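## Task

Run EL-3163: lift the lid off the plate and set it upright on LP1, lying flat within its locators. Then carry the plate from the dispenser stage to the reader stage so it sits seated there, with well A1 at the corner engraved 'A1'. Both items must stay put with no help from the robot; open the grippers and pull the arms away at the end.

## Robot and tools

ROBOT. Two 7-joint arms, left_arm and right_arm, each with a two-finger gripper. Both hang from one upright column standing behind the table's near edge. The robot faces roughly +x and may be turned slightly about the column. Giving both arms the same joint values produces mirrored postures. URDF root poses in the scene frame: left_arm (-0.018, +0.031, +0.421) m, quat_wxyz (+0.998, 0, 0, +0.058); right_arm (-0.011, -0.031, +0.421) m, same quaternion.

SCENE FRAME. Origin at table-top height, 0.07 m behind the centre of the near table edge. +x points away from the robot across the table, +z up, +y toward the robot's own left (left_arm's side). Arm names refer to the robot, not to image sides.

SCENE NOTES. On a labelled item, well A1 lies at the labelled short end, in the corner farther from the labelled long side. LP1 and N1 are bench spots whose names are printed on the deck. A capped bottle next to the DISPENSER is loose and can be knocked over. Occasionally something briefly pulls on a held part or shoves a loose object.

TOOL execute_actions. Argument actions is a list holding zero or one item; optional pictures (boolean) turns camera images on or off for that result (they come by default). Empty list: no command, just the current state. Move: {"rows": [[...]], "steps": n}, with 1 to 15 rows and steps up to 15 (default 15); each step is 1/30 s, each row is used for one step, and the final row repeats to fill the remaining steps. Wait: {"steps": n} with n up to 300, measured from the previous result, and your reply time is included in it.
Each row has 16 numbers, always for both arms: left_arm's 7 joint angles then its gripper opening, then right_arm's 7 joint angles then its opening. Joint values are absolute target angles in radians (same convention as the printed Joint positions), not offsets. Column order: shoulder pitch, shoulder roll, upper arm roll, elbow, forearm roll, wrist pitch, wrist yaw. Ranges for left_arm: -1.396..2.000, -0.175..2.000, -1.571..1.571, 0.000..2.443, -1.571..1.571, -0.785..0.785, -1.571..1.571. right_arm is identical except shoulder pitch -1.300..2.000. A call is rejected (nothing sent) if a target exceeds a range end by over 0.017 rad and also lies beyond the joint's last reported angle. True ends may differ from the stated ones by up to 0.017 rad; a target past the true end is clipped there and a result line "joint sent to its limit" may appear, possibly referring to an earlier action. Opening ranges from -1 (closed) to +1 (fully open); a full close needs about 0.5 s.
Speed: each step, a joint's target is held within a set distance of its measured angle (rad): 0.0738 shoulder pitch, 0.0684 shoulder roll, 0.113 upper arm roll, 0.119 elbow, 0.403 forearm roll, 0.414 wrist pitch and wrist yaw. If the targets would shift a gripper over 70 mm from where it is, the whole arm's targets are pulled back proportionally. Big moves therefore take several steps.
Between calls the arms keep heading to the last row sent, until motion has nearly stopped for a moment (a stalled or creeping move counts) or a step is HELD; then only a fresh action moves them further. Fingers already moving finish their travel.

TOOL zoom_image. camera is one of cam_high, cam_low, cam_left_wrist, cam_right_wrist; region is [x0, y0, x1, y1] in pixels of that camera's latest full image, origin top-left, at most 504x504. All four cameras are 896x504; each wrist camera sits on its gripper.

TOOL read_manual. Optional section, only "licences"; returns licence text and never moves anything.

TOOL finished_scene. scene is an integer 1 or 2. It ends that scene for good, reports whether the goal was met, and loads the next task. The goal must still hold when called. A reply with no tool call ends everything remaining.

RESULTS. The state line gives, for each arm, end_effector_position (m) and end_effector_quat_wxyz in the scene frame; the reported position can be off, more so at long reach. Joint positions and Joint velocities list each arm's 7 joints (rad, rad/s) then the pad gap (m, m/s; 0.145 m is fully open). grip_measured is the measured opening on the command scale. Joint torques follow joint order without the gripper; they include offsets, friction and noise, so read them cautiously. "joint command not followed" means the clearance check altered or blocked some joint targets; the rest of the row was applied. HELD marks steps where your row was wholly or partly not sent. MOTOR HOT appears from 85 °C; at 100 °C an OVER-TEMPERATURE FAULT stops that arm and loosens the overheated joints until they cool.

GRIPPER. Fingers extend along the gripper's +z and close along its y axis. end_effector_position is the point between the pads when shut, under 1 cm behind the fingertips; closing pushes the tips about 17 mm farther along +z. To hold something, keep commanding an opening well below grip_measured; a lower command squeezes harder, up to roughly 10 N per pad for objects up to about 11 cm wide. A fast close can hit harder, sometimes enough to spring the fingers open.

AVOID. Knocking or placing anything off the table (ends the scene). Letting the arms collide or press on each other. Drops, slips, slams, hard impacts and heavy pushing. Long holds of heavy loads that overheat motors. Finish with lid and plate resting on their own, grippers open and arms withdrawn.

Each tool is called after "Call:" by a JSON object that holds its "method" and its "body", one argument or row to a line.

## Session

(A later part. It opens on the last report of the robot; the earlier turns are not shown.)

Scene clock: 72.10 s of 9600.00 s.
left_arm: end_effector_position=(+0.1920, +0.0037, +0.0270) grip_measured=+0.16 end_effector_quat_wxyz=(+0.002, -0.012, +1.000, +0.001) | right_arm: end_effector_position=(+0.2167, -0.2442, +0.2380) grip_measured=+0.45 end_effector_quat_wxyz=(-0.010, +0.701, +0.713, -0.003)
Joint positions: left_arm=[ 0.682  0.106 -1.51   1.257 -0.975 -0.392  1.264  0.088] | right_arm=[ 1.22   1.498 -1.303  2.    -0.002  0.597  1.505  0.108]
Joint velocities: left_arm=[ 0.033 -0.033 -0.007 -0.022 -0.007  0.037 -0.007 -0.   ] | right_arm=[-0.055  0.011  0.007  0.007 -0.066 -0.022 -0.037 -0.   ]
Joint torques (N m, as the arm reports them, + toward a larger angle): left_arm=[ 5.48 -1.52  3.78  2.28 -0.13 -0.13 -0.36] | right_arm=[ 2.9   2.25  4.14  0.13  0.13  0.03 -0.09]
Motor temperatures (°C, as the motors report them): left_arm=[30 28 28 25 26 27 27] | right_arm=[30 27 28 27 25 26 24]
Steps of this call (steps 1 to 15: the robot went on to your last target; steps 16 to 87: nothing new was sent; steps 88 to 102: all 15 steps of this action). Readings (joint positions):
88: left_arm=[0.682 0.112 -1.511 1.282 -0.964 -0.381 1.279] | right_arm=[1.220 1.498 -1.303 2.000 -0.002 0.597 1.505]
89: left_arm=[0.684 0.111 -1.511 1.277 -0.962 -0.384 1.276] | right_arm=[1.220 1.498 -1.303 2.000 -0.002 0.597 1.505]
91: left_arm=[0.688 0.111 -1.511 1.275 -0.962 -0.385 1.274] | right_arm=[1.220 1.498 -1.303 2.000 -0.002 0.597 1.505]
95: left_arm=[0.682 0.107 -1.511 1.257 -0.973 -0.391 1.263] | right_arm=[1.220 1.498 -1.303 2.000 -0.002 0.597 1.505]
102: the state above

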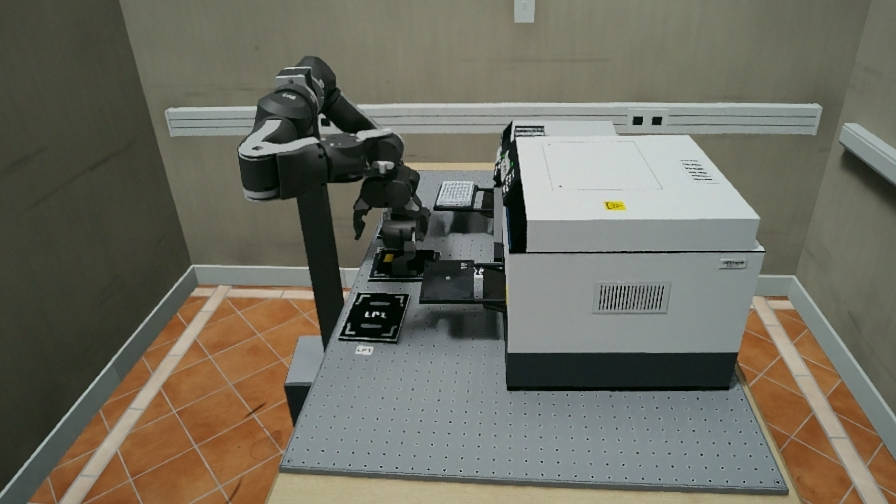

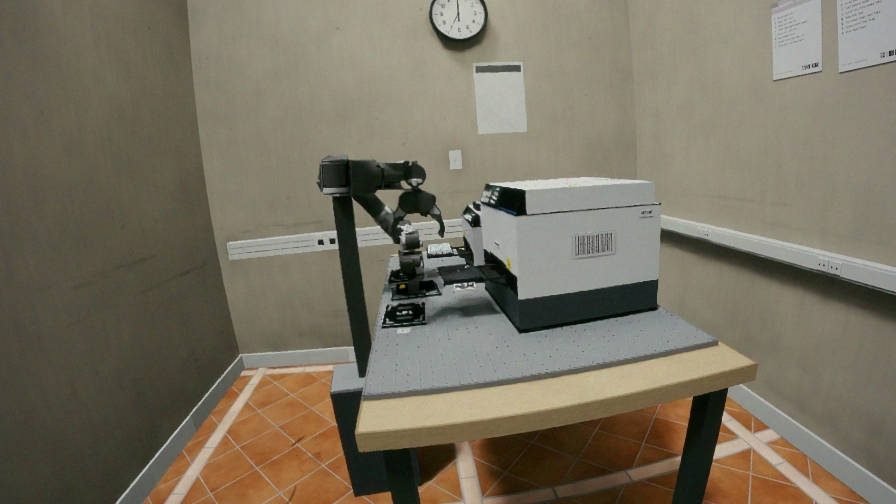

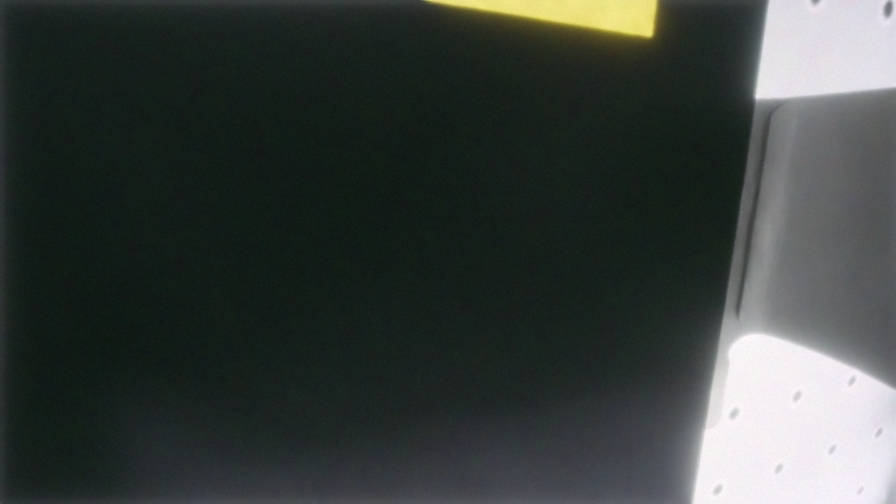

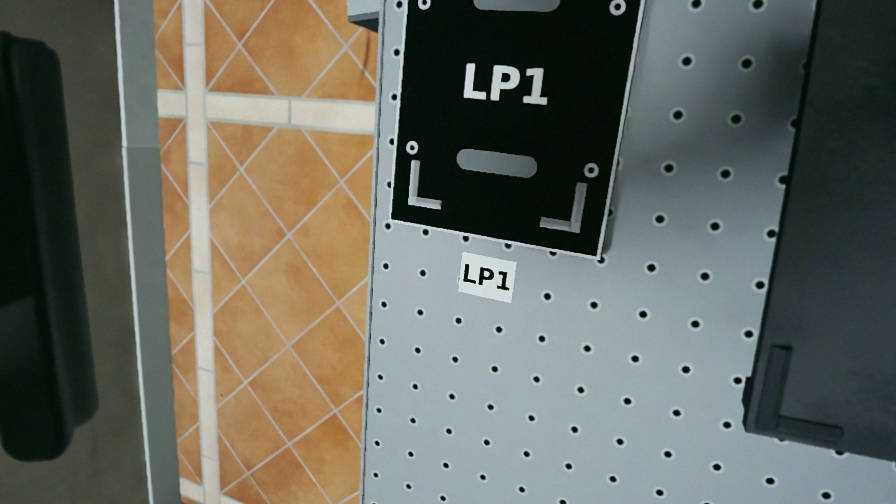

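Contact. Release, retreat to above the dispenser, then bring the right arm in.

Call:
{"method": "execute_actions", "body": {
  "actions": [
    {"rows":[[0.681,0.106,-1.508,1.258,-0.975,-0.393,1.262,-0.3,1.22,1.5,-1.3,2,0,0.6,1.5,0.45],[0.681,0.106,-1.508,1.258,-0.975,-0.393,1.262,0,1.22,1.5,-1.3,2,0,0.6,1.5,0.45],[0.681,0.106,-1.508,1.258,-0.975,-0.393,1.262,0.1,1.22,1.5,-1.3,2,0,0.6,1.5,0.45],[0.681,0.106,-1.508,1.258,-0.975,-0.393,1.262,0.14,1.22,1.5,-1.3,2,0,0.6,1.5,0.45],[0.681,0.106,-1.508,1.258,-0.975,-0.393,1.262,0.17,1.22,1.5,-1.3,2,0,0.6,1.5,0.45],[0.681,0.106,-1.508,1.258,-0.975,-0.393,1.262,0.2,1.22,1.5,-1.3,2,0,0.6,1.5,0.45],[0.681,0.106,-1.508,1.258,-0.975,-0.393,1.262,0.25,1.22,1.5,-1.3,2,0,0.6,1.5,0.45],[0.681,0.106,-1.508,1.258,-0.975,-0.393,1.262,0.32,1.22,1.5,-1.3,2,0,0.6,1.5,0.45],[0.685,0.108,-1.509,1.268,-0.966,-0.388,1.275,0.39,1.22,1.5,-1.3,2,0,0.6,1.5,0.45],[0.695,0.114,-1.51,1.29,-0.948,-0.378,1.295,0.45,1.22,1.5,-1.3,2,0,0.6,1.5,0.45],[0.707,0.121,-1.511,1.318,-0.927,-0.367,1.317,0.45,1.22,1.5,-1.3,2,0,0.6,1.5,0.45],[0.722,0.13,-1.513,1.352,-0.903,-0.354,1.342,0.45,1.22,1.5,-1.3,2,0,0.6,1.5,0.45],[0.738,0.139,-1.515,1.387,-0.88,-0.341,1.365,0.45,1.22,1.5,-1.3,2,0,0.6,1.5,0.45],[0.76,0.152,-1.516,1.428,-0.85,-0.325,1.385,0.45,1.22,1.5,-1.3,2,0,0.6,1.5,0.45],[0.79,0.174,-1.519,1.468,-0.817,-0.305,1.4,0.45,1.22,1.5,-1.3,2,0,0.6,1.5,0.45]]}
  ],
  "pictures": false
}}

Call:
{"method": "execute_actions", "body": {
  "actions": [
    {"rows":[[0.835,0.205,-1.522,1.52,-0.766,-0.275,1.415,0.45,1.22,1.5,-1.3,2,0,0.6,1.5,0.45],[0.88,0.236,-1.525,1.574,-0.715,-0.245,1.434,0.45,1.22,1.5,-1.3,2,0,0.6,1.5,0.45],[0.925,0.267,-1.528,1.625,-0.665,-0.215,1.451,0.45,1.22,1.5,-1.3,2,0,0.6,1.5,0.45],[0.97,0.299,-1.531,1.675,-0.615,-0.185,1.468,0.45,1.22,1.5,-1.3,2,0,0.6,1.5,0.45],[1.015,0.33,-1.535,1.722,-0.565,-0.155,1.484,0.45,1.22,1.5,-1.3,2,0,0.6,1.5,0.45],[1.06,0.363,-1.538,1.768,-0.516,-0.125,1.498,0.45,1.22,1.5,-1.3,2,0,0.6,1.5,0.45],[1.105,0.4,-1.54,1.805,-0.466,-0.09,1.51,0.45,1.22,1.5,-1.3,2,0,0.6,1.5,0.45],[1.145,0.44,-1.54,1.83,-0.418,-0.05,1.518,0.45,1.22,1.5,-1.3,2,0,0.6,1.5,0.45],[1.18,0.48,-1.536,1.84,-0.37,-0.01,1.52,0.45,1.22,1.5,-1.3,2,0,0.6,1.5,0.45],[1.2,0.515,-1.528,1.83,-0.33,0.03,1.517,0.45,1.22,1.5,-1.3,2,0,0.6,1.5,0.45],[1.215,0.55,-1.515,1.8,-0.3,0.075,1.51,0.45,1.22,1.47,-1.31,2,-0.01,0.58,1.5,0.45],[1.218,0.576,-1.502,1.76,-0.277,0.119,1.497,0.45,1.23,1.42,-1.32,2,-0.02,0.56,1.5,0.45],[1.209,0.597,-1.488,1.708,-0.268,0.153,1.483,0.45,1.23,1.36,-1.33,2,-0.04,0.53,1.51,0.45],[1.2,0.618,-1.474,1.655,-0.259,0.187,1.469,0.45,1.24,1.3,-1.34,2,-0.055,0.5,1.51,0.45],[1.191,0.639,-1.46,1.602,-0.249,0.221,1.455,0.45,1.24,1.24,-1.355,2,-0.07,0.47,1.51,0.45]]}
  ],
  "pictures": false
}}

Call:
{"method": "execute_actions", "body": {
  "actions": [
    {"rows":[[1.182,0.66,-1.446,1.55,-0.24,0.256,1.44,0.45,1.25,1.18,-1.37,2,-0.09,0.44,1.52,0.45],[1.173,0.68,-1.432,1.497,-0.231,0.29,1.426,0.45,1.25,1.12,-1.385,2,-0.105,0.41,1.52,0.45],[1.164,0.699,-1.418,1.445,-0.221,0.325,1.412,0.45,1.26,1.06,-1.4,2,-0.12,0.38,1.52,0.45],[1.155,0.718,-1.405,1.395,-0.212,0.358,1.397,0.45,1.26,1.0,-1.415,2,-0.14,0.35,1.53,0.45],[1.146,0.733,-1.393,1.355,-0.204,0.387,1.382,0.45,1.27,0.94,-1.43,1.99,-0.155,0.32,1.53,0.45],[1.14,0.74,-1.388,1.325,-0.2,0.405,1.37,0.45,1.27,0.88,-1.445,1.99,-0.17,0.29,1.53,0.45],[1.134,0.741,-1.384,1.311,-0.198,0.415,1.36,0.45,1.27,0.82,-1.46,1.99,-0.19,0.26,1.54,0.45],[1.134,0.741,-1.384,1.311,-0.198,0.415,1.36,0.45,1.27,0.76,-1.475,1.98,-0.205,0.23,1.54,0.45],[1.134,0.741,-1.384,1.311,-0.198,0.415,1.36,0.45,1.27,0.7,-1.49,1.98,-0.22,0.2,1.54,0.45],[1.134,0.741,-1.384,1.311,-0.198,0.415,1.36,0.45,1.27,0.64,-1.505,1.98,-0.24,0.17,1.55,0.45],[1.134,0.741,-1.384,1.311,-0.198,0.415,1.36,0.45,1.27,0.585,-1.52,1.975,-0.255,0.14,1.555,0.45],[1.134,0.741,-1.384,1.311,-0.198,0.415,1.36,0.45,1.27,0.535,-1.53,1.971,-0.27,0.11,1.56,0.45],[1.134,0.741,-1.384,1.311,-0.198,0.415,1.36,0.45,1.27,0.495,-1.54,1.971,-0.28,0.085,1.565,0.45],[1.134,0.741,-1.384,1.311,-0.198,0.415,1.36,0.45,1.27,0.465,-1.545,1.971,-0.29,0.07,1.565,0.45],[1.134,0.741,-1.384,1.311,-0.198,0.415,1.36,0.45,1.27,0.449,-1.548,1.971,-0.292,0.06,1.565,0.45]]}
  ],
  "pictures": false
}}

Call:
{"method": "execute_actions", "body": {
  "actions": [
    {"steps":10}
  ]
}}

Scene clock: 86.90 s of 9600.00 s.
left_arm: end_effector_position=(+0.1955, -0.0001, +0.0716) grip_measured=+0.45 end_effector_quat_wxyz=(+0.015, -0.004, +1.000, -0.016) | right_arm: end_effector_position=(+0.2166, -0.2442, +0.2380) grip_measured=+0.45 end_effector_quat_wxyz=(-0.010, +0.701, +0.713, -0.003)
Joint positions: left_arm=[ 0.785  0.164 -1.516  1.466 -0.851 -0.328  1.37   0.108] | right_arm=[ 1.22   1.498 -1.303  2.    -0.002  0.597  1.505  0.108]
Joint velocities: left_arm=[ 0.736  0.473 -0.007  1.16   0.872  0.227  0.447  0.   ] | right_arm=[-0.011 -0.011  0.002 -0.007 -0.022 -0.007 -0.007 -0.   ]
Joint torques (N m, as the arm reports them, + toward a larger angle): left_arm=[ 6.31 -0.25  3.28  0.86 -0.27  0.16  0.16] | right_arm=[ 3.24  2.36  4.13 -0.12  0.05  0.05 -0.09]
Motor temperatures (°C, as the motors report them): left_arm=[29 28 28 25 26 27 27] | right_arm=[30 27 29 27 25 26 24]
Steps of this call (steps 1 to 15: the robot went on to your last target; steps 16 to 90: nothing new was sent; then 11.30 s passed at rest; steps 91 to 105: all 15 steps of this action). Readings (joint positions):
91: left_arm=[0.682 0.106 -1.510 1.257 -0.975 -0.392 1.264] | right_arm=[1.220 1.498 -1.303 2.000 -0.002 0.597 1.505]
92: left_arm=[0.682 0.106 -1.510 1.257 -0.975 -0.392 1.264] | right_arm=[1.220 1.498 -1.303 2.000 -0.002 0.597 1.505]
94: left_arm=[0.682 0.106 -1.510 1.257 -0.975 -0.392 1.264] | right_arm=[1.220 1.498 -1.303 2.000 -0.002 0.597 1.505]
98: left_arm=[0.682 0.106 -1.510 1.257 -0.975 -0.392 1.264] | right_arm=[1.220 1.498 -1.303 2.000 -0.002 0.597 1.505]
105: the state above

Scene clock: 87.40 s of 9600.00 s.
left_arm: end_effector_position=(+0.2542, +0.1371, +0.1701) grip_measured=+0.45 end_effector_quat_wxyz=(-0.013, -0.429, +0.903, +0.001) | right_arm: end_effector_position=(+0.2299, -0.1824, +0.2251) grip_measured=+0.45 end_effector_quat_wxyz=(-0.025, +0.572, +0.820, +0.008)
Joint positions: left_arm=[ 1.197  0.632 -1.463  1.61  -0.264  0.176  1.475  0.108] | right_arm=[ 1.238  1.243 -1.35   1.998 -0.054  0.506  1.509  0.108]
Joint velocities: left_arm=[-0.253  0.582  0.232 -1.385  0.095  0.886 -0.52  -0.   ] | right_arm=[-0.011 -1.879 -0.261  0.027 -0.3   -0.681 -0.066  0.   ]
Joint torques (N m, as the arm reports them, + toward a larger angle): left_arm=[8.35 1.2  5.05 2.49 0.41 0.08 0.03] | right_arm=[ 4.48  6.13  2.84  0.6   0.08 -0.16  0.12]
Motor temperatures (°C, as the motors report them): left_arm=[29 28 28 25 26 27 27] | right_arm=[30 27 29 27 25 26 24]
Steps of this call (steps 1 to 15: all 15 steps of this action). Readings (joint positions):
1: left_arm=[0.822 0.193 -1.522 1.516 -0.810 -0.306 1.385] | right_arm=[1.220 1.498 -1.303 2.000 -0.002 0.597 1.505]
2: left_arm=[0.870 0.230 -1.526 1.570 -0.765 -0.280 1.403] | right_arm=[1.220 1.498 -1.303 2.000 -0.002 0.597 1.505]
4: left_arm=[0.975 0.304 -1.526 1.665 -0.674 -0.223 1.442] | right_arm=[1.220 1.498 -1.303 2.000 -0.002 0.597 1.505]
8: left_arm=[1.143 0.429 -1.537 1.835 -0.473 -0.096 1.496] | right_arm=[1.220 1.498 -1.303 2.000 -0.002 0.597 1.505]
15: the state above

Scene clock: 87.90 s of 9600.00 s.
left_arm: end_effector_position=(+0.2876, +0.2267, +0.1480) grip_measured=+0.45 end_effector_quat_wxyz=(-0.000, -0.696, +0.718, +0.002) | right_arm: end_effector_position=(+0.1874, -0.0044, +0.2006) grip_measured=+0.45 end_effector_quat_wxyz=(-0.006, +0.006, +1.000, +0.013)
Joint positions: left_arm=[ 1.136  0.743 -1.386  1.312 -0.198  0.412  1.366  0.108] | right_arm=[ 1.269  0.442 -1.545  1.973 -0.28   0.082  1.554  0.108]
Joint velocities: left_arm=[-0.121  0.011 -0.002 -0.022  0.007 -0.007 -0.022 -0.   ] | right_arm=[ 0.011 -0.275 -0.056  0.012 -0.154 -0.374 -0.007 -0.   ]
Joint torques (N m, as the arm reports them, + toward a larger angle): left_arm=[ 9.34  1.38  5.33  1.1   0.02  0.07 -0.2 ] | right_arm=[ 5.92  2.48  2.72  0.51 -0.09 -0.21  0.29]
Motor temperatures (°C, as the motors report them): left_arm=[29 28 28 25 26 27 27] | right_arm=[30 27 29 27 25 26 24]
Steps of this call (steps 1 to 15: all 15 steps of this action). Readings (joint positions):
1: left_arm=[1.186 0.654 -1.451 1.558 -0.253 0.211 1.461] | right_arm=[1.245 1.178 -1.367 1.999 -0.070 0.477 1.512]
2: left_arm=[1.176 0.676 -1.438 1.505 -0.243 0.246 1.447] | right_arm=[1.248 1.118 -1.380 2.000 -0.086 0.448 1.513]
4: left_arm=[1.161 0.717 -1.409 1.400 -0.225 0.315 1.419] | right_arm=[1.258 1.002 -1.410 1.999 -0.119 0.389 1.520]
8: left_arm=[1.136 0.756 -1.386 1.303 -0.209 0.402 1.372] | right_arm=[1.270 0.761 -1.470 1.984 -0.185 0.269 1.532]
15: the state above

Scene clock: 88.23 s of 9600.00 s.
left_arm: end_effector_position=(+0.2876, +0.2265, +0.1480) grip_measured=+0.45 end_effector_quat_wxyz=(-0.000, -0.696, +0.718, +0.002) | right_arm: end_effector_position=(+0.1903, -0.0070, +0.2001) grip_measured=+0.45 end_effector_quat_wxyz=(-0.001, +0.001, +1.000, +0.010)
Joint positions: left_arm=[ 1.136  0.743 -1.386  1.312 -0.198  0.412  1.366  0.108] | right_arm=[ 1.269  0.45  -1.545  1.971 -0.29   0.063  1.559  0.108]
Joint velocities: left_arm=[-0.011  0.011 -0.007  0.012  0.022 -0.037  0.022 -0.   ] | right_arm=[-0.011  0.033 -0.012  0.002  0.022 -0.066 -0.037 -0.   ]
Joint torques (N m, as the arm reports them, + toward a larger angle): left_arm=[ 9.39  1.41  5.31  1.14  0.02  0.1  -0.2 ] | right_arm=[ 6.25 -0.23  2.69  0.65 -0.02 -0.15  0.17]
Motor temperatures (°C, as the motors report them): left_arm=[29 28 28 25 26 27 27] | right_arm=[30 27 29 27 25 26 24]
Steps of this call (steps 1 to 10: the robot went on to your last target). Readings (joint positions):
1: left_arm=[1.136 0.743 -1.386 1.312 -0.198 0.412 1.366] | right_arm=[1.269 0.440 -1.545 1.973 -0.283 0.073 1.555]
2: left_arm=[1.136 0.743 -1.386 1.312 -0.198 0.412 1.366] | right_arm=[1.269 0.446 -1.545 1.973 -0.286 0.068 1.556]
4: left_arm=[1.136 0.743 -1.386 1.312 -0.198 0.412 1.366] | right_arm=[1.269 0.451 -1.545 1.971 -0.290 0.064 1.559]
8: left_arm=[1.136 0.743 -1.386 1.312 -0.198 0.412 1.366] | right_arm=[1.269 0.450 -1.545 1.971 -0.290 0.063 1.559]
10: the state above

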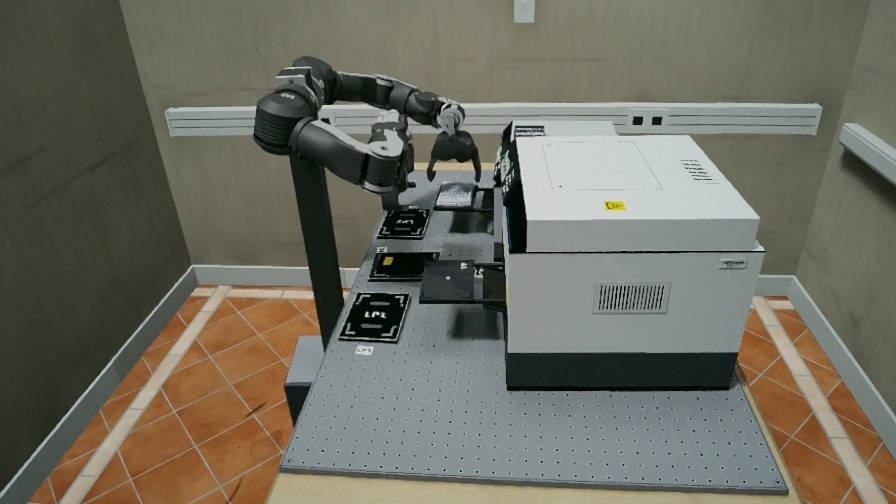

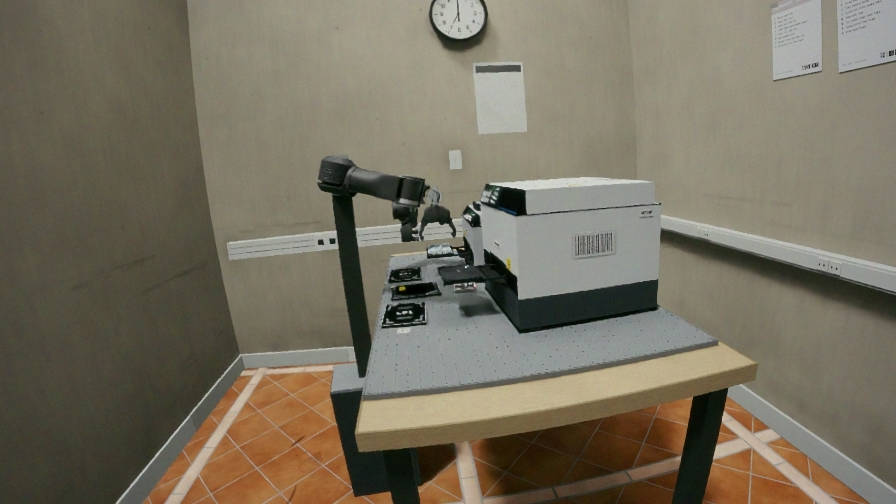

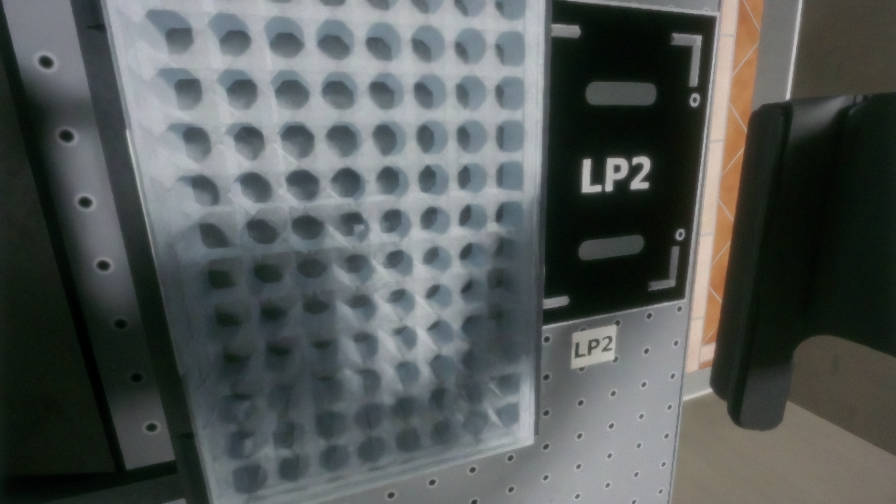

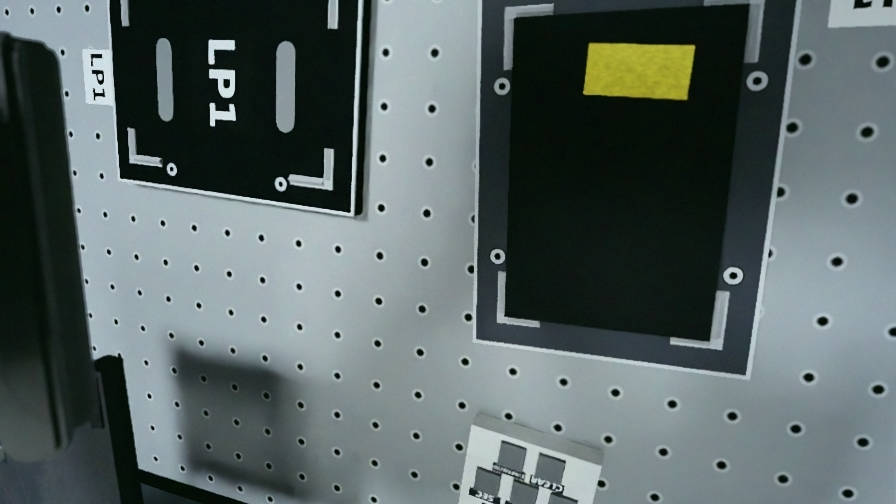

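Call:
{"method": "execute_actions", "body": {
  "actions": [
    {"rows":[[1.125,0.736,-1.382,1.302,-0.202,0.408,1.352,0.45,1.245,0.445,-1.547,1.96,-0.315,0.05,1.555,0.45],[1.115,0.731,-1.38,1.292,-0.206,0.402,1.343,0.45,1.21,0.44,-1.545,1.94,-0.35,0.033,1.543,0.45],[1.105,0.725,-1.377,1.281,-0.21,0.397,1.334,0.45,1.17,0.433,-1.543,1.915,-0.39,0.014,1.528,0.45],[1.095,0.72,-1.375,1.27,-0.213,0.391,1.324,0.45,1.13,0.426,-1.541,1.89,-0.43,-0.005,1.513,0.45],[1.085,0.714,-1.372,1.26,-0.217,0.386,1.315,0.45,1.09,0.419,-1.539,1.865,-0.47,-0.024,1.497,0.45],[1.075,0.708,-1.37,1.249,-0.221,0.38,1.306,0.45,1.05,0.411,-1.537,1.837,-0.51,-0.043,1.481,0.45],[1.065,0.702,-1.367,1.238,-0.225,0.375,1.297,0.45,1.01,0.403,-1.535,1.807,-0.55,-0.062,1.464,0.45],[1.055,0.696,-1.365,1.227,-0.229,0.37,1.287,0.45,0.97,0.394,-1.533,1.776,-0.59,-0.081,1.447,0.45],[1.045,0.69,-1.362,1.215,-0.232,0.364,1.278,0.45,0.93,0.385,-1.531,1.744,-0.632,-0.1,1.429,0.45],[1.037,0.686,-1.36,1.206,-0.235,0.36,1.271,0.45,0.89,0.376,-1.529,1.71,-0.674,-0.12,1.41,0.45],[1.029,0.681,-1.358,1.197,-0.238,0.356,1.263,0.45,0.85,0.366,-1.526,1.672,-0.716,-0.14,1.39,0.45],[1.022,0.677,-1.357,1.189,-0.241,0.352,1.257,0.45,0.815,0.357,-1.524,1.638,-0.753,-0.158,1.371,0.45],[1.016,0.673,-1.355,1.182,-0.243,0.349,1.251,0.45,0.785,0.349,-1.523,1.605,-0.786,-0.174,1.354,0.45],[1.011,0.67,-1.354,1.176,-0.245,0.346,1.247,0.45,0.765,0.343,-1.522,1.583,-0.808,-0.184,1.343,0.45],[1.011,0.67,-1.354,1.176,-0.245,0.346,1.247,0.45,0.75,0.338,-1.521,1.566,-0.825,-0.192,1.334,0.45]]}
  ],
  "pictures": false
}}

Call:
{"method": "execute_actions", "body": {
  "actions": [
    {"steps":10}
  ]
}}

Scene clock: 95.20 s of 9600.00 s.
left_arm: end_effector_position=(+0.2883, +0.2276, +0.1029) grip_measured=+0.45 end_effector_quat_wxyz=(+0.001, -0.697, +0.717, +0.001) | right_arm: end_effector_position=(+0.1813, -0.0015, +0.0580) grip_measured=+0.45 end_effector_quat_wxyz=(-0.015, -0.008, +1.000, -0.000)
Joint positions: left_arm=[ 1.012  0.671 -1.359  1.177 -0.242  0.351  1.256  0.108] | right_arm=[ 0.746  0.342 -1.525  1.567 -0.796 -0.176  1.354  0.108]
Joint velocities: left_arm=[-0.143 -0.055  0.007  0.007 -0.051 -0.037 -0.037 -0.   ] | right_arm=[-0.341 -0.121  0.002 -0.398 -0.564 -0.271 -0.227  0.   ]
Joint torques (N m, as the arm reports them, + toward a larger angle): left_arm=[ 9.31  1.65  5.45  1.23 -0.08 -0.1  -0.24] | right_arm=[ 6.5  -1.15  3.66  2.42 -0.01 -0.24 -0.13]
Motor temperatures (°C, as the motors report them): left_arm=[30 28 28 25 26 27 27] | right_arm=[30 27 29 27 25 26 24]
Steps of this call (steps 1 to 30: the robot went on to your last target; steps 31 to 90: nothing new was sent; then 3.47 s passed at rest; steps 91 to 105: all 15 steps of this action). Readings (joint positions):
91: left_arm=[1.133 0.740 -1.384 1.306 -0.198 0.411 1.363] | right_arm=[1.257 0.447 -1.543 1.965 -0.300 0.058 1.559]
92: left_arm=[1.126 0.734 -1.380 1.295 -0.201 0.409 1.357] | right_arm=[1.222 0.441 -1.538 1.947 -0.322 0.049 1.555]
94: left_arm=[1.101 0.721 -1.377 1.273 -0.208 0.400 1.340] | right_arm=[1.128 0.427 -1.541 1.893 -0.388 0.018 1.533]
98: left_arm=[1.060 0.698 -1.369 1.230 -0.223 0.379 1.305] | right_arm=[0.973 0.394 -1.532 1.781 -0.544 -0.056 1.472]
105: the state above

Scene clock: 95.53 s of 9600.00 s.
left_arm: end_effector_position=(+0.2892, +0.2275, +0.1032) grip_measured=+0.45 end_effector_quat_wxyz=(+0.003, -0.696, +0.718, -0.000) | right_arm: end_effector_position=(+0.1865, +0.0008, +0.0583) grip_measured=+0.45 end_effector_quat_wxyz=(-0.002, -0.016, +1.000, +0.005)
Joint positions: left_arm=[ 1.012  0.671 -1.357  1.177 -0.243  0.349  1.253  0.108] | right_arm=[ 0.748  0.339 -1.524  1.563 -0.823 -0.189  1.34   0.108]
Joint velocities: left_arm=[-0.033 -0.033 -0.017 -0.002  0.022  0.037 -0.037 -0.   ] | right_arm=[ 0.011  0.077  0.007 -0.007 -0.066  0.007  0.007  0.   ]
Joint torques (N m, as the arm reports them, + toward a larger angle): left_arm=[ 9.26  1.66  5.12  1.31 -0.03 -0.08 -0.21] | right_arm=[ 5.42 -1.04  3.37  2.3   0.01 -0.14 -0.13]
Motor temperatures (°C, as the motors report them): left_arm=[30 28 28 25 26 27 27] | right_arm=[30 27 29 27 25 26 24]
Steps of this call (steps 1 to 10: the robot went on to your last target). Readings (joint positions):
1: left_arm=[1.012 0.671 -1.358 1.177 -0.243 0.350 1.255] | right_arm=[0.742 0.341 -1.525 1.563 -0.809 -0.182 1.348]
2: left_arm=[1.012 0.671 -1.357 1.177 -0.243 0.350 1.254] | right_arm=[0.745 0.340 -1.525 1.563 -0.816 -0.186 1.344]
4: left_arm=[1.012 0.671 -1.357 1.177 -0.243 0.349 1.253] | right_arm=[0.748 0.339 -1.524 1.563 -0.822 -0.188 1.341]
8: left_arm=[1.012 0.671 -1.357 1.177 -0.243 0.349 1.253] | right_arm=[0.748 0.339 -1.524 1.563 -0.823 -0.189 1.340]
10: the state above

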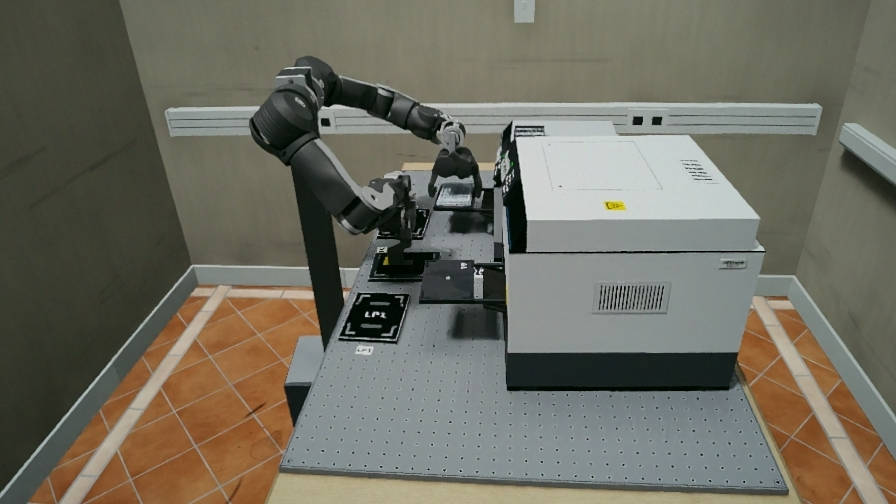

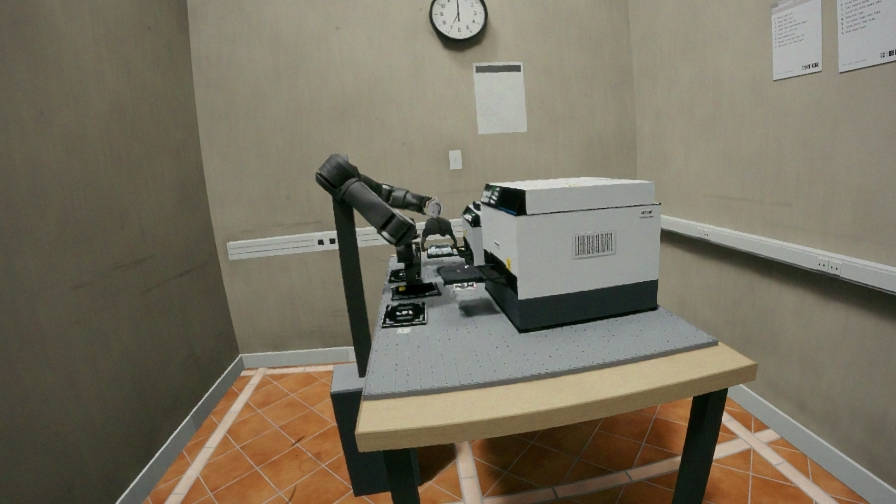

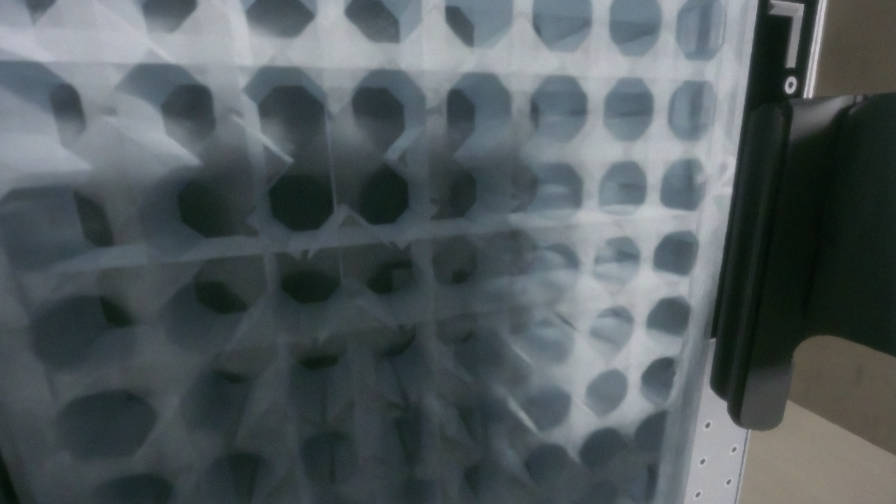

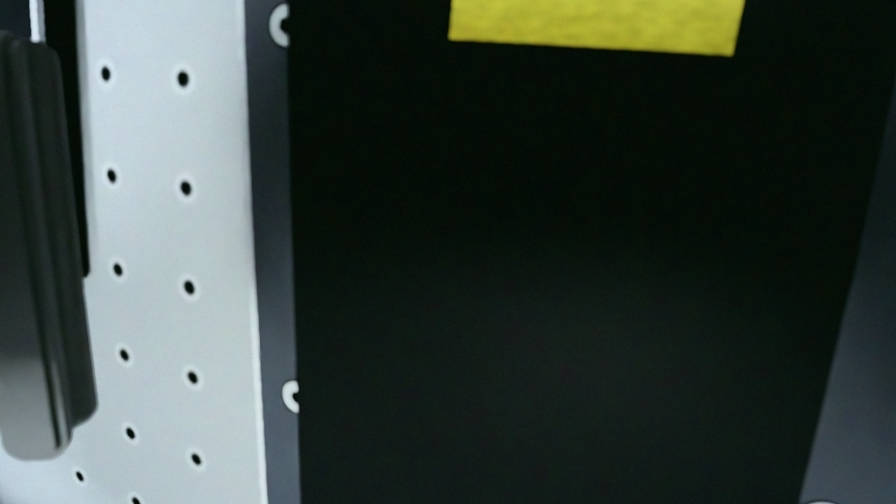

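Call:
{"method": "execute_actions", "body": {
  "actions": [
    {"rows":[[1.008,0.668,-1.353,1.173,-0.246,0.345,1.245,0.4,0.744,0.334,-1.52,1.552,-0.833,-0.196,1.324,0.43],[1.007,0.667,-1.353,1.171,-0.247,0.344,1.244,0.34,0.736,0.329,-1.519,1.536,-0.843,-0.201,1.313,0.41],[1.007,0.667,-1.353,1.171,-0.247,0.344,1.244,0.28,0.728,0.324,-1.518,1.52,-0.853,-0.206,1.302,0.39],[1.007,0.667,-1.353,1.171,-0.247,0.344,1.244,0.23,0.72,0.319,-1.517,1.504,-0.863,-0.211,1.291,0.37],[1.007,0.667,-1.353,1.171,-0.247,0.344,1.244,0.19,0.712,0.314,-1.517,1.488,-0.873,-0.216,1.28,0.35],[1.007,0.667,-1.353,1.171,-0.247,0.344,1.244,0.16,0.704,0.309,-1.516,1.472,-0.884,-0.221,1.268,0.35],[1.007,0.667,-1.353,1.171,-0.247,0.344,1.244,0.14,0.696,0.304,-1.515,1.456,-0.894,-0.226,1.257,0.35],[1.007,0.667,-1.353,1.171,-0.247,0.344,1.244,0.11,0.689,0.3,-1.515,1.442,-0.903,-0.23,1.247,0.35],[1.007,0.667,-1.353,1.171,-0.247,0.344,1.244,0.08,0.683,0.297,-1.514,1.43,-0.911,-0.234,1.239,0.35],[1.007,0.667,-1.353,1.171,-0.247,0.344,1.244,0.03,0.678,0.294,-1.514,1.42,-0.917,-0.237,1.232,0.35],[1.007,0.667,-1.353,1.171,-0.247,0.344,1.244,-0.05,0.674,0.291,-1.513,1.412,-0.922,-0.239,1.226,0.35],[1.007,0.667,-1.353,1.171,-0.247,0.344,1.244,-0.15,0.67,0.289,-1.513,1.404,-0.927,-0.242,1.22,0.35],[1.007,0.667,-1.353,1.171,-0.247,0.344,1.244,-0.3,0.67,0.289,-1.513,1.404,-0.927,-0.242,1.22,0.3],[1.007,0.667,-1.353,1.171,-0.247,0.344,1.244,-0.45,0.67,0.289,-1.513,1.404,-0.927,-0.242,1.22,0.26],[1.007,0.667,-1.353,1.171,-0.247,0.344,1.244,-0.6,0.67,0.289,-1.513,1.404,-0.927,-0.242,1.22,0.23]]}
  ],
  "pictures": false
}}

Call:
{"method": "execute_actions", "body": {
  "actions": [
    {"steps":6}
  ]
}}

Call:
{"method": "zoom_image", "body": {
  "camera": "cam_high",
  "region": [355,170,495,290]
}}

Scene clock: 101.00 s of 9600.00 s.
left_arm: end_effector_position=(+0.2896, +0.2275, +0.1031) grip_measured=+0.25 end_effector_quat_wxyz=(+0.003, -0.695, +0.719, -0.000) | right_arm: end_effector_position=(+0.1879, +0.0011, +0.0251) grip_measured=+0.24 end_effector_quat_wxyz=(-0.000, -0.014, +1.000, +0.003)
Joint positions: left_arm=[ 1.012  0.669 -1.356  1.173 -0.245  0.345  1.254  0.094] | right_arm=[ 0.671  0.291 -1.515  1.406 -0.921 -0.239  1.239  0.094]
Joint velocities: left_arm=[-0.077 -0.033  0.002 -0.007  0.007  0.007  0.037  0.   ] | right_arm=[-0.033  0.055  0.007 -0.002  0.007 -0.022 -0.022 -0.019]
Joint torques (N m, as the arm reports them, + toward a larger angle): left_arm=[ 8.32  1.49  5.05  1.07 -0.02 -0.02 -0.32] | right_arm=[ 4.71 -1.67  2.6   1.8  -0.13 -0.12 -0.54]
Motor temperatures (°C, as the motors report them): left_arm=[30 28 28 25 26 27 27] | right_arm=[30 27 28 28 25 26 24]
Steps of this call (steps 1 to 30: the robot went on to your last target; steps 31 to 90: nothing new was sent; then 1.97 s passed at rest; steps 91 to 105: all 15 steps of this action). Readings (joint positions):
91: left_arm=[1.012 0.671 -1.357 1.176 -0.244 0.349 1.252] | right_arm=[0.747 0.336 -1.524 1.557 -0.826 -0.191 1.336]
92: left_arm=[1.012 0.669 -1.356 1.173 -0.245 0.348 1.251] | right_arm=[0.741 0.330 -1.521 1.541 -0.834 -0.194 1.328]
94: left_arm=[1.012 0.669 -1.356 1.173 -0.245 0.345 1.254] | right_arm=[0.722 0.320 -1.519 1.508 -0.851 -0.202 1.309]
98: left_arm=[1.012 0.669 -1.356 1.173 -0.245 0.345 1.254] | right_arm=[0.691 0.301 -1.518 1.445 -0.891 -0.222 1.266]
105: the state above

Scene clock: 101.20 s of 9600.00 s.
left_arm: end_effector_position=(+0.2896, +0.2275, +0.1031) grip_measured=+0.25 end_effector_quat_wxyz=(+0.003, -0.695, +0.719, -0.000) | right_arm: end_effector_position=(+0.1878, +0.0011, +0.0251) grip_measured=+0.24 end_effector_quat_wxyz=(-0.001, -0.014, +1.000, +0.003)
Joint positions: left_arm=[ 1.012  0.669 -1.356  1.173 -0.245  0.345  1.254  0.094] | right_arm=[ 0.671  0.291 -1.515  1.406 -0.921 -0.24   1.239  0.094]
Joint velocities: left_arm=[ 0.011  0.055 -0.002 -0.012  0.022  0.037 -0.051 -0.   ] | right_arm=[-0.033 -0.033  0.017 -0.017 -0.022  0.066  0.007 -0.   ]
Joint torques (N m, as the arm reports them, + toward a larger angle): left_arm=[ 8.3   1.41  5.07  1.03 -0.03 -0.02 -0.32] | right_arm=[ 4.79 -1.38  2.76  1.85 -0.09 -0.15 -0.48]
Motor temperatures (°C, as the motors report them): left_arm=[30 28 28 25 26 27 27] | right_arm=[30 27 28 28 25 26 24]
Steps of this call (steps 1 to 6: the robot went on to your last target). Readings (joint positions):
1: left_arm=[1.012 0.669 -1.356 1.173 -0.245 0.345 1.254] | right_arm=[0.671 0.291 -1.515 1.406 -0.921 -0.240 1.239]
2: left_arm=[1.012 0.669 -1.356 1.173 -0.245 0.345 1.254] | right_arm=[0.671 0.291 -1.515 1.406 -0.921 -0.240 1.239]
4: left_arm=[1.012 0.669 -1.356 1.173 -0.245 0.345 1.254] | right_arm=[0.671 0.291 -1.515 1.406 -0.921 -0.240 1.239]
6: the state above

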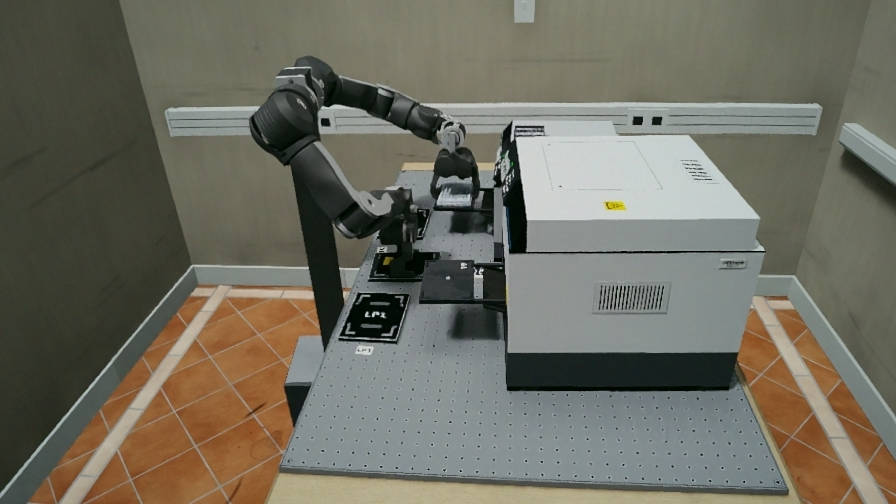

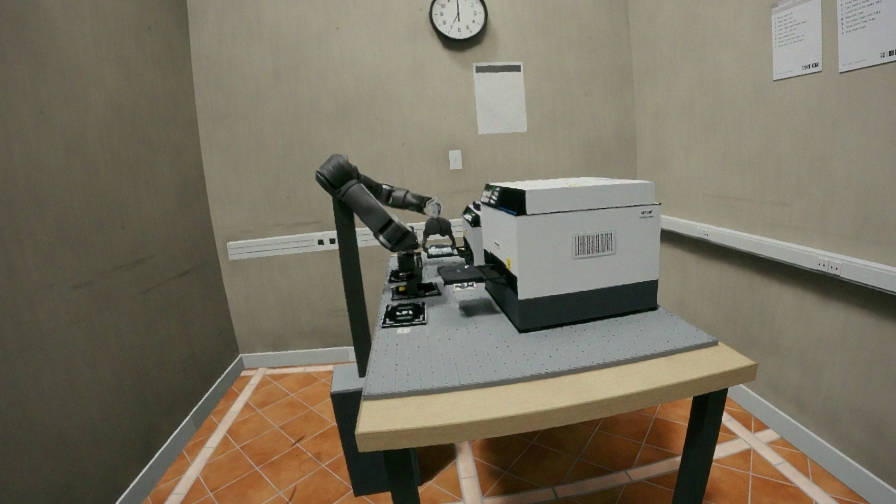

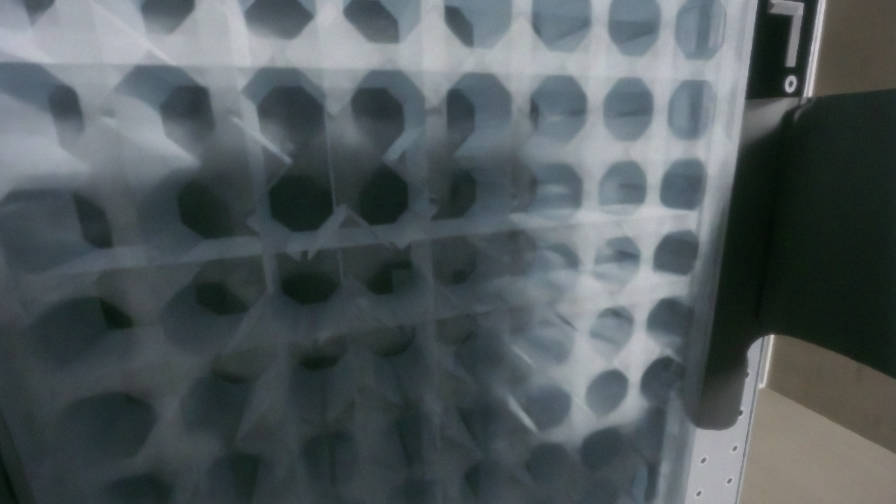

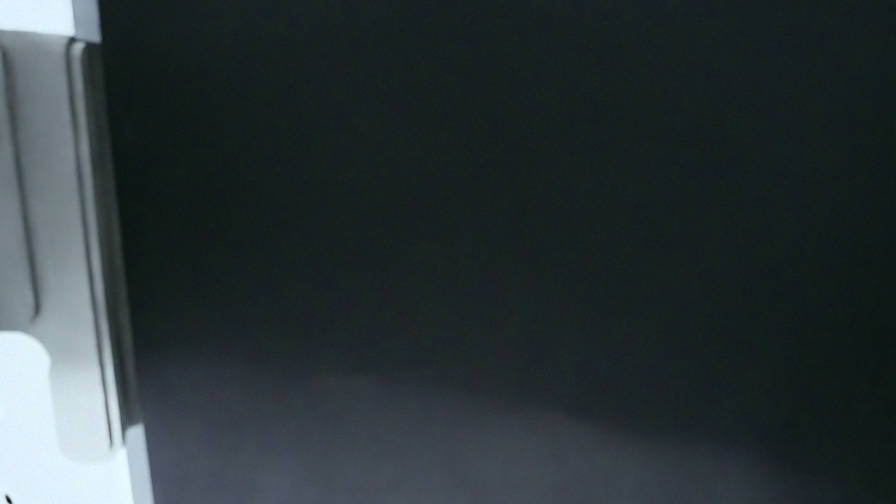

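Region (355, 170, 495, 290) of cam_high's 896x504 image, scaled by 3.600, with more detail than that image has; it fills the top 432 rows of this view, and the rest is white.

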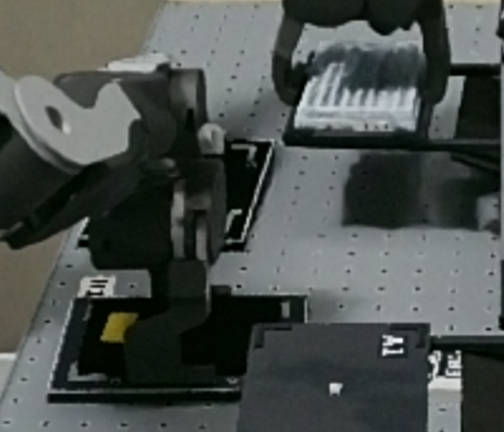

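Call:
{"method": "execute_actions", "body": {
  "actions": [
    {"rows":[[1.012,0.669,-1.353,1.173,-0.245,0.346,1.254,0.1,0.676,0.289,-1.513,1.414,-0.921,-0.238,1.24,0.26],[1.012,0.669,-1.353,1.173,-0.245,0.346,1.254,0.3,0.678,0.286,-1.513,1.414,-0.921,-0.234,1.248,0.27],[1.014,0.671,-1.354,1.178,-0.243,0.35,1.258,0.33,0.678,0.282,-1.513,1.413,-0.921,-0.23,1.256,0.27],[1.017,0.674,-1.355,1.183,-0.241,0.353,1.263,0.33,0.678,0.282,-1.513,1.413,-0.921,-0.23,1.256,0.27],[1.02,0.676,-1.356,1.187,-0.24,0.356,1.266,0.33,0.678,0.282,-1.513,1.413,-0.921,-0.23,1.256,0.27],[1.02,0.676,-1.356,1.187,-0.24,0.356,1.266,0.33,0.678,0.282,-1.513,1.413,-0.921,-0.23,1.256,0.27],[1.02,0.676,-1.356,1.187,-0.24,0.356,1.266,0.3,0.678,0.282,-1.513,1.413,-0.921,-0.23,1.256,0.25],[1.02,0.676,-1.356,1.187,-0.24,0.356,1.266,0.26,0.678,0.282,-1.513,1.413,-0.921,-0.23,1.256,0.23],[1.02,0.676,-1.356,1.187,-0.24,0.356,1.266,0.22,0.678,0.282,-1.513,1.413,-0.921,-0.23,1.256,0.21],[1.02,0.676,-1.356,1.187,-0.24,0.356,1.266,0.19,0.678,0.282,-1.513,1.413,-0.921,-0.23,1.256,0.19],[1.02,0.676,-1.356,1.187,-0.24,0.356,1.266,0.16,0.678,0.282,-1.513,1.413,-0.921,-0.23,1.256,0.17],[1.02,0.676,-1.356,1.187,-0.24,0.356,1.266,0.13,0.678,0.282,-1.513,1.413,-0.921,-0.23,1.256,0.14],[1.02,0.676,-1.356,1.187,-0.24,0.356,1.266,0.1,0.678,0.282,-1.513,1.413,-0.921,-0.23,1.256,0.1],[1.02,0.676,-1.356,1.187,-0.24,0.356,1.266,0.05,0.678,0.282,-1.513,1.413,-0.921,-0.23,1.256,0.05],[1.02,0.676,-1.356,1.187,-0.24,0.356,1.266,-0.05,0.678,0.282,-1.513,1.413,-0.921,-0.23,1.256,-0.05]]}
  ],
  "pictures": false
}}

Call:
{"method": "execute_actions", "body": {
  "actions": [
    {"steps":6}
  ]
}}

Scene clock: 106.93 s of 9600.00 s.
left_arm: end_effector_position=(+0.2903, +0.2265, +0.1071) grip_measured=+0.12 end_effector_quat_wxyz=(+0.003, -0.696, +0.718, -0.002) | right_arm: end_effector_position=(+0.1884, +0.0024, +0.0277) grip_measured=+0.14 end_effector_quat_wxyz=(+0.003, -0.015, +1.000, -0.002)
Joint positions: left_arm=[ 1.021  0.675 -1.356  1.187 -0.241  0.353  1.261  0.085] | right_arm=[ 0.676  0.283 -1.515  1.411 -0.921 -0.233  1.26   0.086]
Joint velocities: left_arm=[ 0.077 -0.055  0.002 -0.007 -0.037 -0.022  0.037 -0.   ] | right_arm=[-0.011 -0.033  0.012 -0.002  0.037  0.022 -0.022  0.   ]
Joint torques (N m, as the arm reports them, + toward a larger angle): left_arm=[9.44 2.04 4.41 1.47 0.07 0.09 0.12] | right_arm=[ 5.24 -1.3   2.72  2.41  0.   -0.05 -0.07]
Motor temperatures (°C, as the motors report them): left_arm=[30 28 28 25 26 27 27] | right_arm=[30 27 28 28 25 26 24]
Steps of this call (steps 1 to 15: the robot went on to your last target; steps 16 to 90: nothing new was sent; then 2.23 s passed at rest; steps 91 to 105: all 15 steps of this action). Readings (joint positions):
91: left_arm=[1.012 0.669 -1.356 1.174 -0.245 0.345 1.256] | right_arm=[0.671 0.291 -1.515 1.409 -0.921 -0.240 1.239]
92: left_arm=[1.012 0.669 -1.356 1.174 -0.245 0.345 1.256] | right_arm=[0.673 0.289 -1.515 1.411 -0.921 -0.239 1.241]
94: left_arm=[1.014 0.672 -1.356 1.181 -0.244 0.348 1.256] | right_arm=[0.675 0.282 -1.515 1.411 -0.921 -0.234 1.247]
98: left_arm=[1.021 0.675 -1.356 1.187 -0.242 0.353 1.259] | right_arm=[0.675 0.281 -1.515 1.411 -0.921 -0.233 1.250]
105: the state above

Scene clock: 107.13 s of 9600.00 s.
left_arm: end_effector_position=(+0.2903, +0.2265, +0.1071) grip_measured=+0.12 end_effector_quat_wxyz=(+0.003, -0.696, +0.718, -0.002) | right_arm: end_effector_position=(+0.1884, +0.0024, +0.0277) grip_measured=+0.14 end_effector_quat_wxyz=(+0.003, -0.015, +1.000, -0.002)
Joint positions: left_arm=[ 1.021  0.675 -1.356  1.187 -0.241  0.353  1.261  0.085] | right_arm=[ 0.676  0.283 -1.515  1.411 -0.921 -0.233  1.26   0.086]
Joint velocities: left_arm=[-0.011 -0.033  0.002 -0.007 -0.007 -0.037 -0.066 -0.   ] | right_arm=[ 0.033  0.033 -0.002 -0.017  0.022 -0.051  0.007  0.   ]
Joint torques (N m, as the arm reports them, + toward a larger angle): left_arm=[9.47 2.08 4.38 1.5  0.08 0.1  0.12] | right_arm=[ 5.44 -1.51  2.89  2.55  0.07  0.   -0.06]
Motor temperatures (°C, as the motors report them): left_arm=[30 28 28 25 26 27 27] | right_arm=[30 27 28 28 25 26 24]
Steps of this call (steps 1 to 6: the robot went on to your last target). Readings (joint positions):
1: left_arm=[1.021 0.675 -1.356 1.187 -0.241 0.353 1.261] | right_arm=[0.676 0.283 -1.515 1.411 -0.921 -0.233 1.260]
2: left_arm=[1.021 0.675 -1.356 1.187 -0.241 0.353 1.261] | right_arm=[0.676 0.283 -1.515 1.411 -0.921 -0.233 1.260]
4: left_arm=[1.021 0.675 -1.356 1.187 -0.241 0.353 1.261] | right_arm=[0.676 0.283 -1.515 1.411 -0.921 -0.233 1.260]
6: the state above

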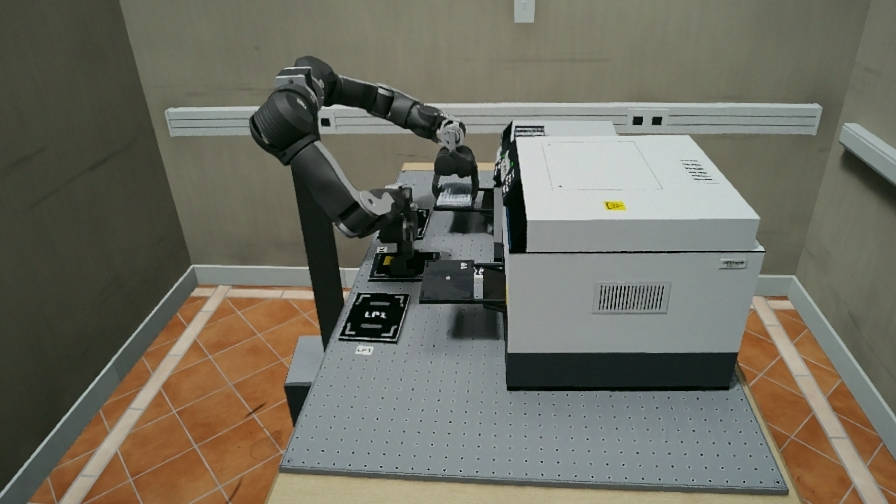

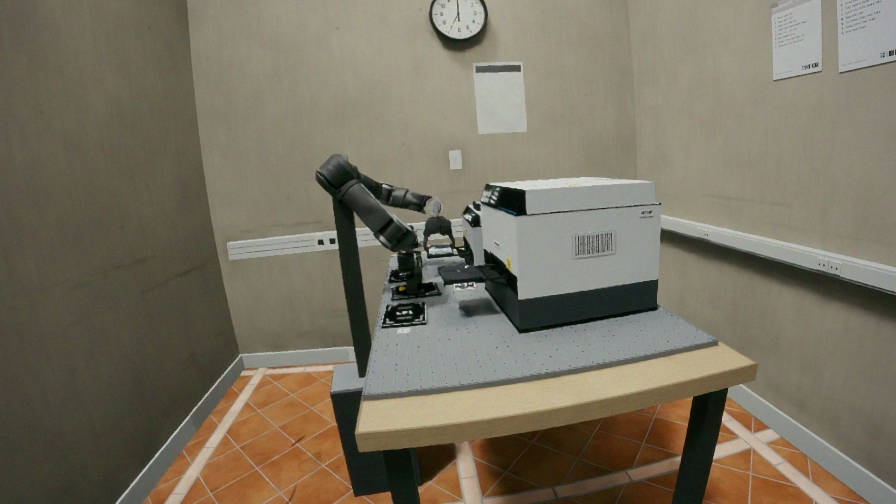

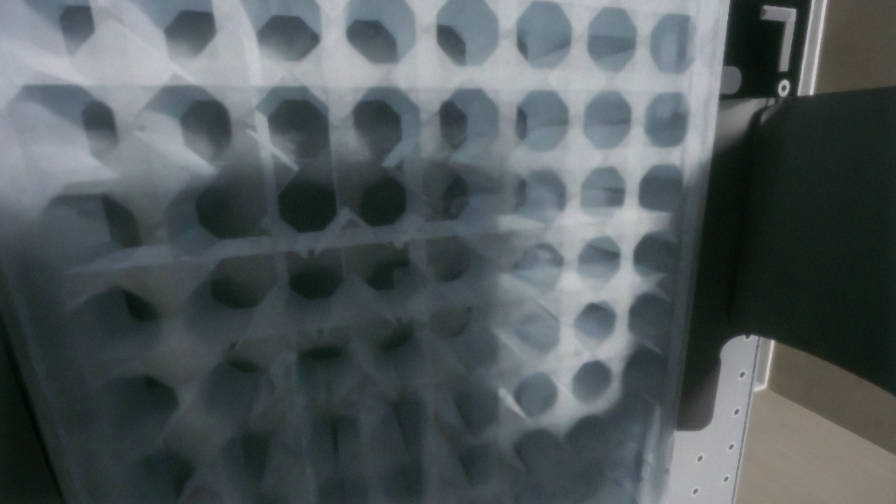

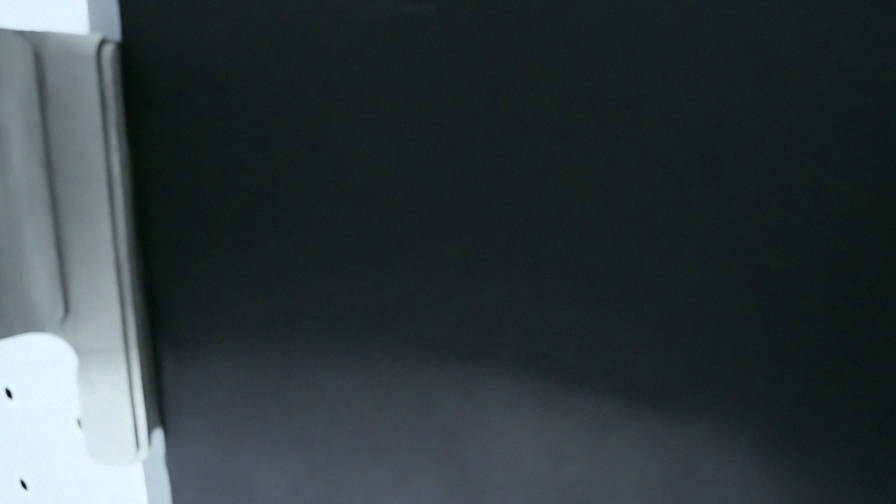

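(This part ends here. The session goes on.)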